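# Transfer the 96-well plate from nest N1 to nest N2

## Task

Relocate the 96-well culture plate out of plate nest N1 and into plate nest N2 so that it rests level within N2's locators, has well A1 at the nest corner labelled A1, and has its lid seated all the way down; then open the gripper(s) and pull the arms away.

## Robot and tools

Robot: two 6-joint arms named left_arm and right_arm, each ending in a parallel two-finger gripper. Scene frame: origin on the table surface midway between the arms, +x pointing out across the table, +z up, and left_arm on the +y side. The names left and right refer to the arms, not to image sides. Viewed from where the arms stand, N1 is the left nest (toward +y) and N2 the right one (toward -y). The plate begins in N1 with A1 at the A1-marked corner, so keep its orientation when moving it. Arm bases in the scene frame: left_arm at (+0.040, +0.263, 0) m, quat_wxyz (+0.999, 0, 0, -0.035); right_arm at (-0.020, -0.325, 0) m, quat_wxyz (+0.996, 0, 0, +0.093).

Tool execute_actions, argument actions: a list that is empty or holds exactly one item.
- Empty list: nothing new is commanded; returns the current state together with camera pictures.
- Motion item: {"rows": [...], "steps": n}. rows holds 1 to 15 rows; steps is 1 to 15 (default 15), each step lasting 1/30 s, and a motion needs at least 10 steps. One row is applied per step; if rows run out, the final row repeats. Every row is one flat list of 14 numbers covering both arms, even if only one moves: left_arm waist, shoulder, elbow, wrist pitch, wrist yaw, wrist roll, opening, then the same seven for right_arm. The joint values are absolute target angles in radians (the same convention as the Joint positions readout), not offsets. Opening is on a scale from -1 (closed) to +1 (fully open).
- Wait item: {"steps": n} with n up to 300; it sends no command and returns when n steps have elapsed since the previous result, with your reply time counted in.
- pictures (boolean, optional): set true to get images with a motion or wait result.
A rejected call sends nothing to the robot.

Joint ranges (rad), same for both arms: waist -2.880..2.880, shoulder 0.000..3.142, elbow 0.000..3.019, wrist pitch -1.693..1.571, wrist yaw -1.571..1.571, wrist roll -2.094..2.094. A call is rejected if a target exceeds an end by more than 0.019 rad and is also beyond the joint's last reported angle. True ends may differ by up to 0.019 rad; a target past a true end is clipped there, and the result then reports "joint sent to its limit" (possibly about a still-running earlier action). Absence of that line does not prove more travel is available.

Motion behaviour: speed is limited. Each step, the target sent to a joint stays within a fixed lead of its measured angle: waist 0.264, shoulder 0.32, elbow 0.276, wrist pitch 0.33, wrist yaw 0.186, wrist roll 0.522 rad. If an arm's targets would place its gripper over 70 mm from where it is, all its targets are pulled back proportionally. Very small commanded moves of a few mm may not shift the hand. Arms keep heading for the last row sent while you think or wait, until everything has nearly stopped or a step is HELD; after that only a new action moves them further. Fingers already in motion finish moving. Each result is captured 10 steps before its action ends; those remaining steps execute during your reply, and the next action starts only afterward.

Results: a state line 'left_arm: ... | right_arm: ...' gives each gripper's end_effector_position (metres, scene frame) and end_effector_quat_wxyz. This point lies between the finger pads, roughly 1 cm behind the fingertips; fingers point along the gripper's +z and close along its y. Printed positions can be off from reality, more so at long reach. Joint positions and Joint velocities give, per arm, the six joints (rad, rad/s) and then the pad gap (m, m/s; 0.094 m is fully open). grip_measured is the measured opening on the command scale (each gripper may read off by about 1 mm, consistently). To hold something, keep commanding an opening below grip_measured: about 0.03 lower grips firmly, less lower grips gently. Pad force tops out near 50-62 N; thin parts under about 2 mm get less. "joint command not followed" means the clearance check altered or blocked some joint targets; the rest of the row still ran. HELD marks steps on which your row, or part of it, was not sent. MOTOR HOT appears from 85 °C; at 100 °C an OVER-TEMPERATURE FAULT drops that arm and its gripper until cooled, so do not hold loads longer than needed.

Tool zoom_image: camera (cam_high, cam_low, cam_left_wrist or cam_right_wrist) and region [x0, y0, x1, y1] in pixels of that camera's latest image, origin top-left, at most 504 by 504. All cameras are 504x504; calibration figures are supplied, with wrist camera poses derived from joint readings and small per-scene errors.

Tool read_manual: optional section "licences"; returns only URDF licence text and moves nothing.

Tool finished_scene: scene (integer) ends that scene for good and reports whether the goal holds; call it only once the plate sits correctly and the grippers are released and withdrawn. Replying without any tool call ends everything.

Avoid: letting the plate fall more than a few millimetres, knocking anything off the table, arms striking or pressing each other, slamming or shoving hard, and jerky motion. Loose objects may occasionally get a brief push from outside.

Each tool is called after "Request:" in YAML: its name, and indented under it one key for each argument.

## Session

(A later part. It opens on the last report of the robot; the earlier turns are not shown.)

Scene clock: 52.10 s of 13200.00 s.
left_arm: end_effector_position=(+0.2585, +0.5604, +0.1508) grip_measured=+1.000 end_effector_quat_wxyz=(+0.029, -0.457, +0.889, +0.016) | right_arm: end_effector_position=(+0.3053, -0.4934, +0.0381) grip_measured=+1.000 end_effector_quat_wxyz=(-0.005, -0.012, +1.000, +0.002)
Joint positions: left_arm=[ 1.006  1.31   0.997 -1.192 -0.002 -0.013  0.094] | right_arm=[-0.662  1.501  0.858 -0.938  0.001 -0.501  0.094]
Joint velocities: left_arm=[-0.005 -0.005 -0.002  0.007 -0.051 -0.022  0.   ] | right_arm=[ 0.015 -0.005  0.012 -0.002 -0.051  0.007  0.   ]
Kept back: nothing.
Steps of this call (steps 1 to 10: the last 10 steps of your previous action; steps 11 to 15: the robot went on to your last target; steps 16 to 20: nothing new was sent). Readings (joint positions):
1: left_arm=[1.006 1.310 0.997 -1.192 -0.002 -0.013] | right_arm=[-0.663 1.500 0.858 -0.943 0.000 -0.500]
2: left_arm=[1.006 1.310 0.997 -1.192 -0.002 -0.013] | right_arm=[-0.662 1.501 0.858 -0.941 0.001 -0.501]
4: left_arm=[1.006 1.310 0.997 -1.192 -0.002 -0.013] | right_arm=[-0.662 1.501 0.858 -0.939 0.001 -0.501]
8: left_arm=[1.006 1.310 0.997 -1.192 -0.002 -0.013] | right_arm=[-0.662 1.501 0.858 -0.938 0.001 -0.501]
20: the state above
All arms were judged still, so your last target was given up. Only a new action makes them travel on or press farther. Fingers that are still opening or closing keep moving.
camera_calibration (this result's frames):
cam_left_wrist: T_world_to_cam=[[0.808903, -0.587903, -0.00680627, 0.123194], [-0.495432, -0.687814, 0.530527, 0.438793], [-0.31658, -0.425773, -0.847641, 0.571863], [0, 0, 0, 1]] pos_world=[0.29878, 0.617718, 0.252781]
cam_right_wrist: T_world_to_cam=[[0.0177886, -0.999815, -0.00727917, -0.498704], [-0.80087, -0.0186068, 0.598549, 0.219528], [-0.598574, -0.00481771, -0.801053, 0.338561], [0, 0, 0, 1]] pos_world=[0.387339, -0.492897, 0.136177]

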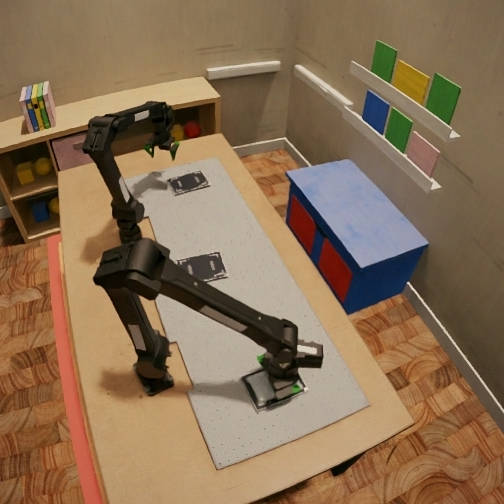

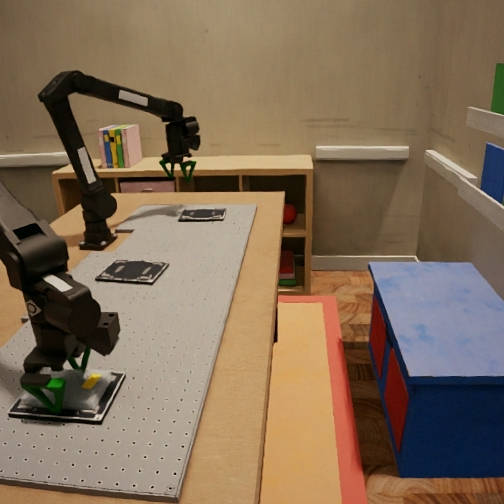

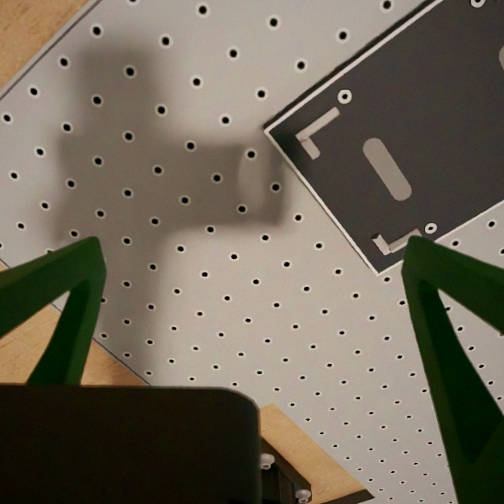

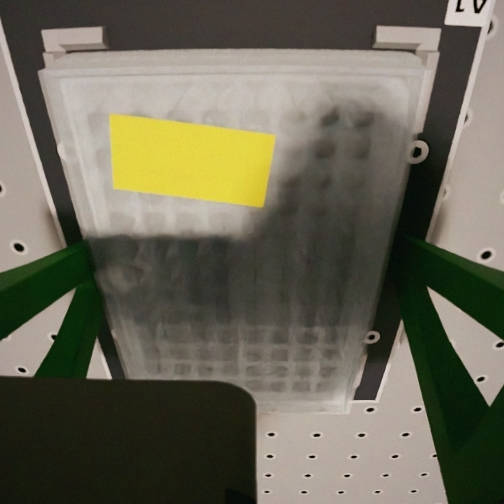

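Request:
execute_actions:
  actions:
    - {"rows":[[1.0,1.3,1.03,-1.2,0,0,1,-0.639,1.505,0.858,-0.938,0,-0.502,0.77]]}

Request:
execute_actions:
  actions:
    - {"rows":[[1.0,1.3,1.03,-1.2,0,0,1,-0.645,1.515,0.858,-0.918,0,-0.502,0.77]]}

Request:
execute_actions:
  actions:
    - {"rows":[[1.0,1.3,1.03,-1.2,0,0,1,-0.655,1.5,0.858,-0.935,0,-0.502,1]]}

Request:
execute_actions:
  actions:
    - {"rows":[[1.0,1.3,1.03,-1.2,0,0,1,-0.655,1.35,0.98,-1.12,0,-0.502,1]]}

Request:
execute_actions:
  actions:
    - {"steps":25}
  pictures: true

Request:
zoom_image:
  camera: "cam_low"
  region: [5, 365, 125, 425]

Scene clock: 53.03 s of 13200.00 s.
left_arm: end_effector_position=(+0.2585, +0.5604, +0.1508) grip_measured=+1.000 end_effector_quat_wxyz=(+0.029, -0.457, +0.889, +0.016) | right_arm: end_effector_position=(+0.3063, -0.4904, +0.0386) grip_measured=+0.791 end_effector_quat_wxyz=(-0.005, -0.017, +1.000, +0.002)
Joint positions: left_arm=[ 1.006  1.31   0.997 -1.192 -0.002 -0.013  0.094] | right_arm=[-0.654  1.499  0.857 -0.94   0.    -0.501  0.084]
Joint velocities: left_arm=[-0.005 -0.005 -0.002 -0.007 -0.066 -0.022  0.   ] | right_arm=[-0.005 -0.005  0.002 -0.002 -0.037  0.022 -0.   ]
Steps of this call (steps 1 to 23: nothing new was sent; steps 24 to 28: the first 5 steps of this action). Readings (joint positions):
24: left_arm=[1.006 1.310 0.997 -1.192 -0.002 -0.013] | right_arm=[-0.662 1.501 0.858 -0.938 -0.001 -0.501]
25: left_arm=[1.006 1.310 0.997 -1.192 -0.002 -0.013] | right_arm=[-0.658 1.499 0.858 -0.940 -0.006 -0.501]
27: left_arm=[1.006 1.310 0.997 -1.192 -0.002 -0.013] | right_arm=[-0.654 1.499 0.857 -0.940 0.000 -0.501]
28: the state above

Scene clock: 53.53 s of 13200.00 s.
left_arm: end_effector_position=(+0.2585, +0.5604, +0.1508) grip_measured=+1.000 end_effector_quat_wxyz=(+0.029, -0.457, +0.889, +0.016) | right_arm: end_effector_position=(+0.3067, -0.4906, +0.0385) grip_measured=+0.791 end_effector_quat_wxyz=(-0.004, -0.017, +1.000, +0.002)
Joint positions: left_arm=[ 1.006  1.31   0.997 -1.192 -0.002 -0.013  0.094] | right_arm=[-0.654  1.499  0.857 -0.938  0.    -0.501  0.084]
Joint velocities: left_arm=[ 0.005 -0.015 -0.012  0.027  0.007 -0.037  0.   ] | right_arm=[-0.005 -0.005  0.002  0.007  0.007 -0.066  0.   ]
Steps of this call (steps 1 to 10: the last 10 steps of your previous action; steps 11 to 15: the first 5 steps of this action). Readings (joint positions):
11: left_arm=[1.006 1.310 0.997 -1.192 -0.002 -0.013] | right_arm=[-0.654 1.499 0.857 -0.938 0.000 -0.501]
12: left_arm=[1.006 1.310 0.997 -1.192 -0.002 -0.013] | right_arm=[-0.654 1.499 0.857 -0.938 0.000 -0.501]
14: left_arm=[1.006 1.310 0.997 -1.192 -0.002 -0.013] | right_arm=[-0.654 1.499 0.857 -0.938 0.000 -0.501]
15: the state above

Scene clock: 54.03 s of 13200.00 s.
left_arm: end_effector_position=(+0.2585, +0.5604, +0.1508) grip_measured=+1.000 end_effector_quat_wxyz=(+0.029, -0.457, +0.889, +0.016) | right_arm: end_effector_position=(+0.3067, -0.4906, +0.0385) grip_measured=+1.000 end_effector_quat_wxyz=(-0.004, -0.017, +1.000, +0.002)
Joint positions: left_arm=[ 1.006  1.31   0.997 -1.192 -0.002 -0.013  0.094] | right_arm=[-0.654  1.499  0.857 -0.938  0.    -0.501  0.094]
Joint velocities: left_arm=[-0.005 -0.024  0.007  0.007 -0.066  0.007  0.   ] | right_arm=[-0.015 -0.024  0.007  0.007 -0.007 -0.007  0.   ]
Steps of this call (steps 1 to 10: the last 10 steps of your previous action; steps 11 to 15: the first 5 steps of this action). Readings (joint positions):
11: left_arm=[1.006 1.310 0.997 -1.192 -0.002 -0.013] | right_arm=[-0.654 1.499 0.857 -0.938 0.000 -0.501]
12: left_arm=[1.006 1.310 0.997 -1.192 -0.002 -0.013] | right_arm=[-0.654 1.499 0.857 -0.938 0.000 -0.501]
14: left_arm=[1.006 1.310 0.997 -1.192 -0.002 -0.013] | right_arm=[-0.654 1.499 0.857 -0.938 0.000 -0.501]
15: the state above

Scene clock: 54.53 s of 13200.00 s.
left_arm: end_effector_position=(+0.2585, +0.5604, +0.1508) grip_measured=+1.000 end_effector_quat_wxyz=(+0.029, -0.457, +0.889, +0.016) | right_arm: end_effector_position=(+0.2989, -0.4867, +0.0867) grip_measured=+1.000 end_effector_quat_wxyz=(-0.006, -0.017, +1.000, +0.003)
Joint positions: left_arm=[ 1.006  1.31   0.997 -1.192 -0.002 -0.013  0.094] | right_arm=[-0.654  1.402  0.903 -1.085  0.    -0.501  0.094]
Joint velocities: left_arm=[-0.005  0.005  0.012  0.007  0.066 -0.037  0.   ] | right_arm=[-0.005 -0.825  0.422 -0.442 -0.022  0.051  0.   ]
Steps of this call (steps 1 to 10: the last 10 steps of your previous action; steps 11 to 15: the first 5 steps of this action). Readings (joint positions):
11: left_arm=[1.006 1.310 0.997 -1.192 -0.002 -0.013] | right_arm=[-0.654 1.493 0.863 -0.963 0.000 -0.501]
12: left_arm=[1.006 1.310 0.997 -1.192 -0.002 -0.013] | right_arm=[-0.654 1.480 0.871 -1.006 0.000 -0.501]
14: left_arm=[1.006 1.310 0.997 -1.192 -0.002 -0.013] | right_arm=[-0.654 1.430 0.890 -1.066 0.000 -0.501]
15: the state above

Scene clock: 55.37 s of 13200.00 s.
left_arm: end_effector_position=(+0.2585, +0.5604, +0.1508) grip_measured=+1.000 end_effector_quat_wxyz=(+0.029, -0.457, +0.889, +0.016) | right_arm: end_effector_position=(+0.3178, -0.4962, +0.1320) grip_measured=+1.000 end_effector_quat_wxyz=(+0.041, -0.017, +0.999, -0.022)
Joint positions: left_arm=[ 1.006  1.31   0.997 -1.192 -0.002 -0.013  0.094] | right_arm=[-0.654  1.335  0.966 -1.109  0.    -0.501  0.094]
Joint velocities: left_arm=[ 0.005 -0.005 -0.007  0.007 -0.022 -0.081  0.   ] | right_arm=[-0.015 -0.005 -0.017 -0.017 -0.022  0.022  0.   ]
Kept back: nothing.
Steps of this call (steps 1 to 10: the last 10 steps of your previous action; steps 11 to 25: the robot went on to your last target). Readings (joint positions):
1: left_arm=[1.006 1.310 0.997 -1.192 -0.002 -0.013] | right_arm=[-0.654 1.376 0.918 -1.096 0.000 -0.501]
2: left_arm=[1.006 1.310 0.997 -1.192 -0.002 -0.013] | right_arm=[-0.654 1.355 0.933 -1.101 0.000 -0.501]
4: left_arm=[1.006 1.310 0.997 -1.192 -0.002 -0.013] | right_arm=[-0.654 1.328 0.957 -1.104 0.000 -0.501]
8: left_arm=[1.006 1.310 0.997 -1.192 -0.002 -0.013] | right_arm=[-0.654 1.326 0.966 -1.107 0.000 -0.501]
25: the state above
camera_calibration (this result's frames):
cam_left_wrist: T_world_to_cam=[[0.808903, -0.587903, -0.00680627, 0.123194], [-0.495432, -0.687814, 0.530527, 0.438793], [-0.31658, -0.425773, -0.847641, 0.571863], [0, 0, 0, 1]] pos_world=[0.29878, 0.617718, 0.252781]
cam_right_wrist: T_world_to_cam=[[0.0246041, -0.998834, 0.0415299, -0.509145], [-0.852734, 0.000713013, 0.522344, 0.209343], [-0.521765, -0.0482658, -0.851723, 0.382006], [0, 0, 0, 1]] pos_world=[0.390359, -0.490263, 0.237159]

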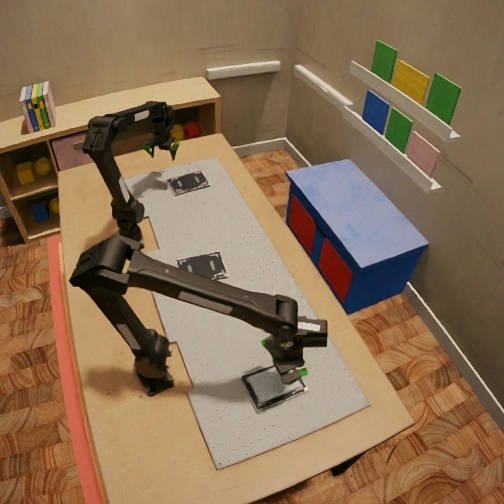

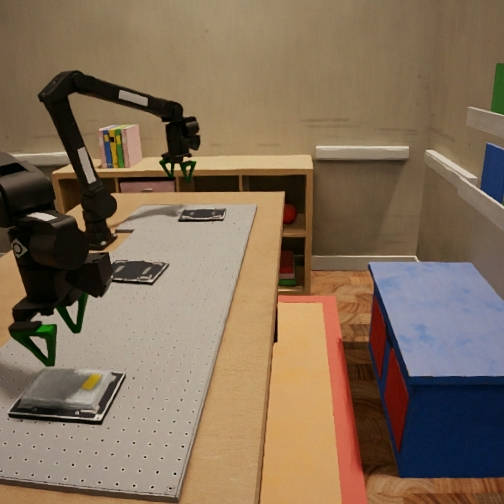

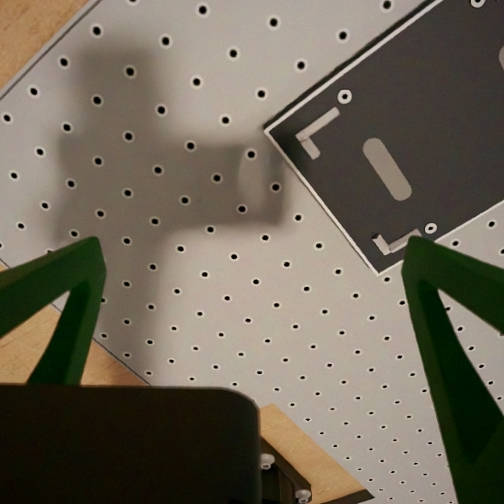

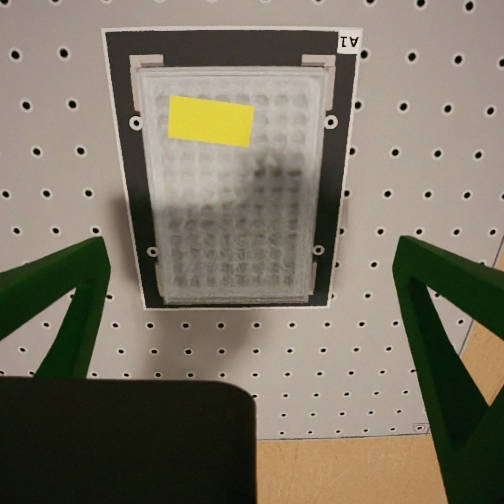

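Region (5, 365, 125, 425) of cam_low's 504x504 image, scaled by 4.200, with more detail than that image has.

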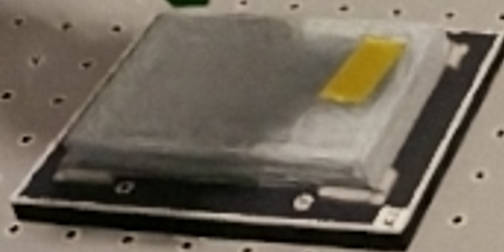

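Seated.

Request:
finished_scene:
  scene: 1

The scene is finished: the task was done.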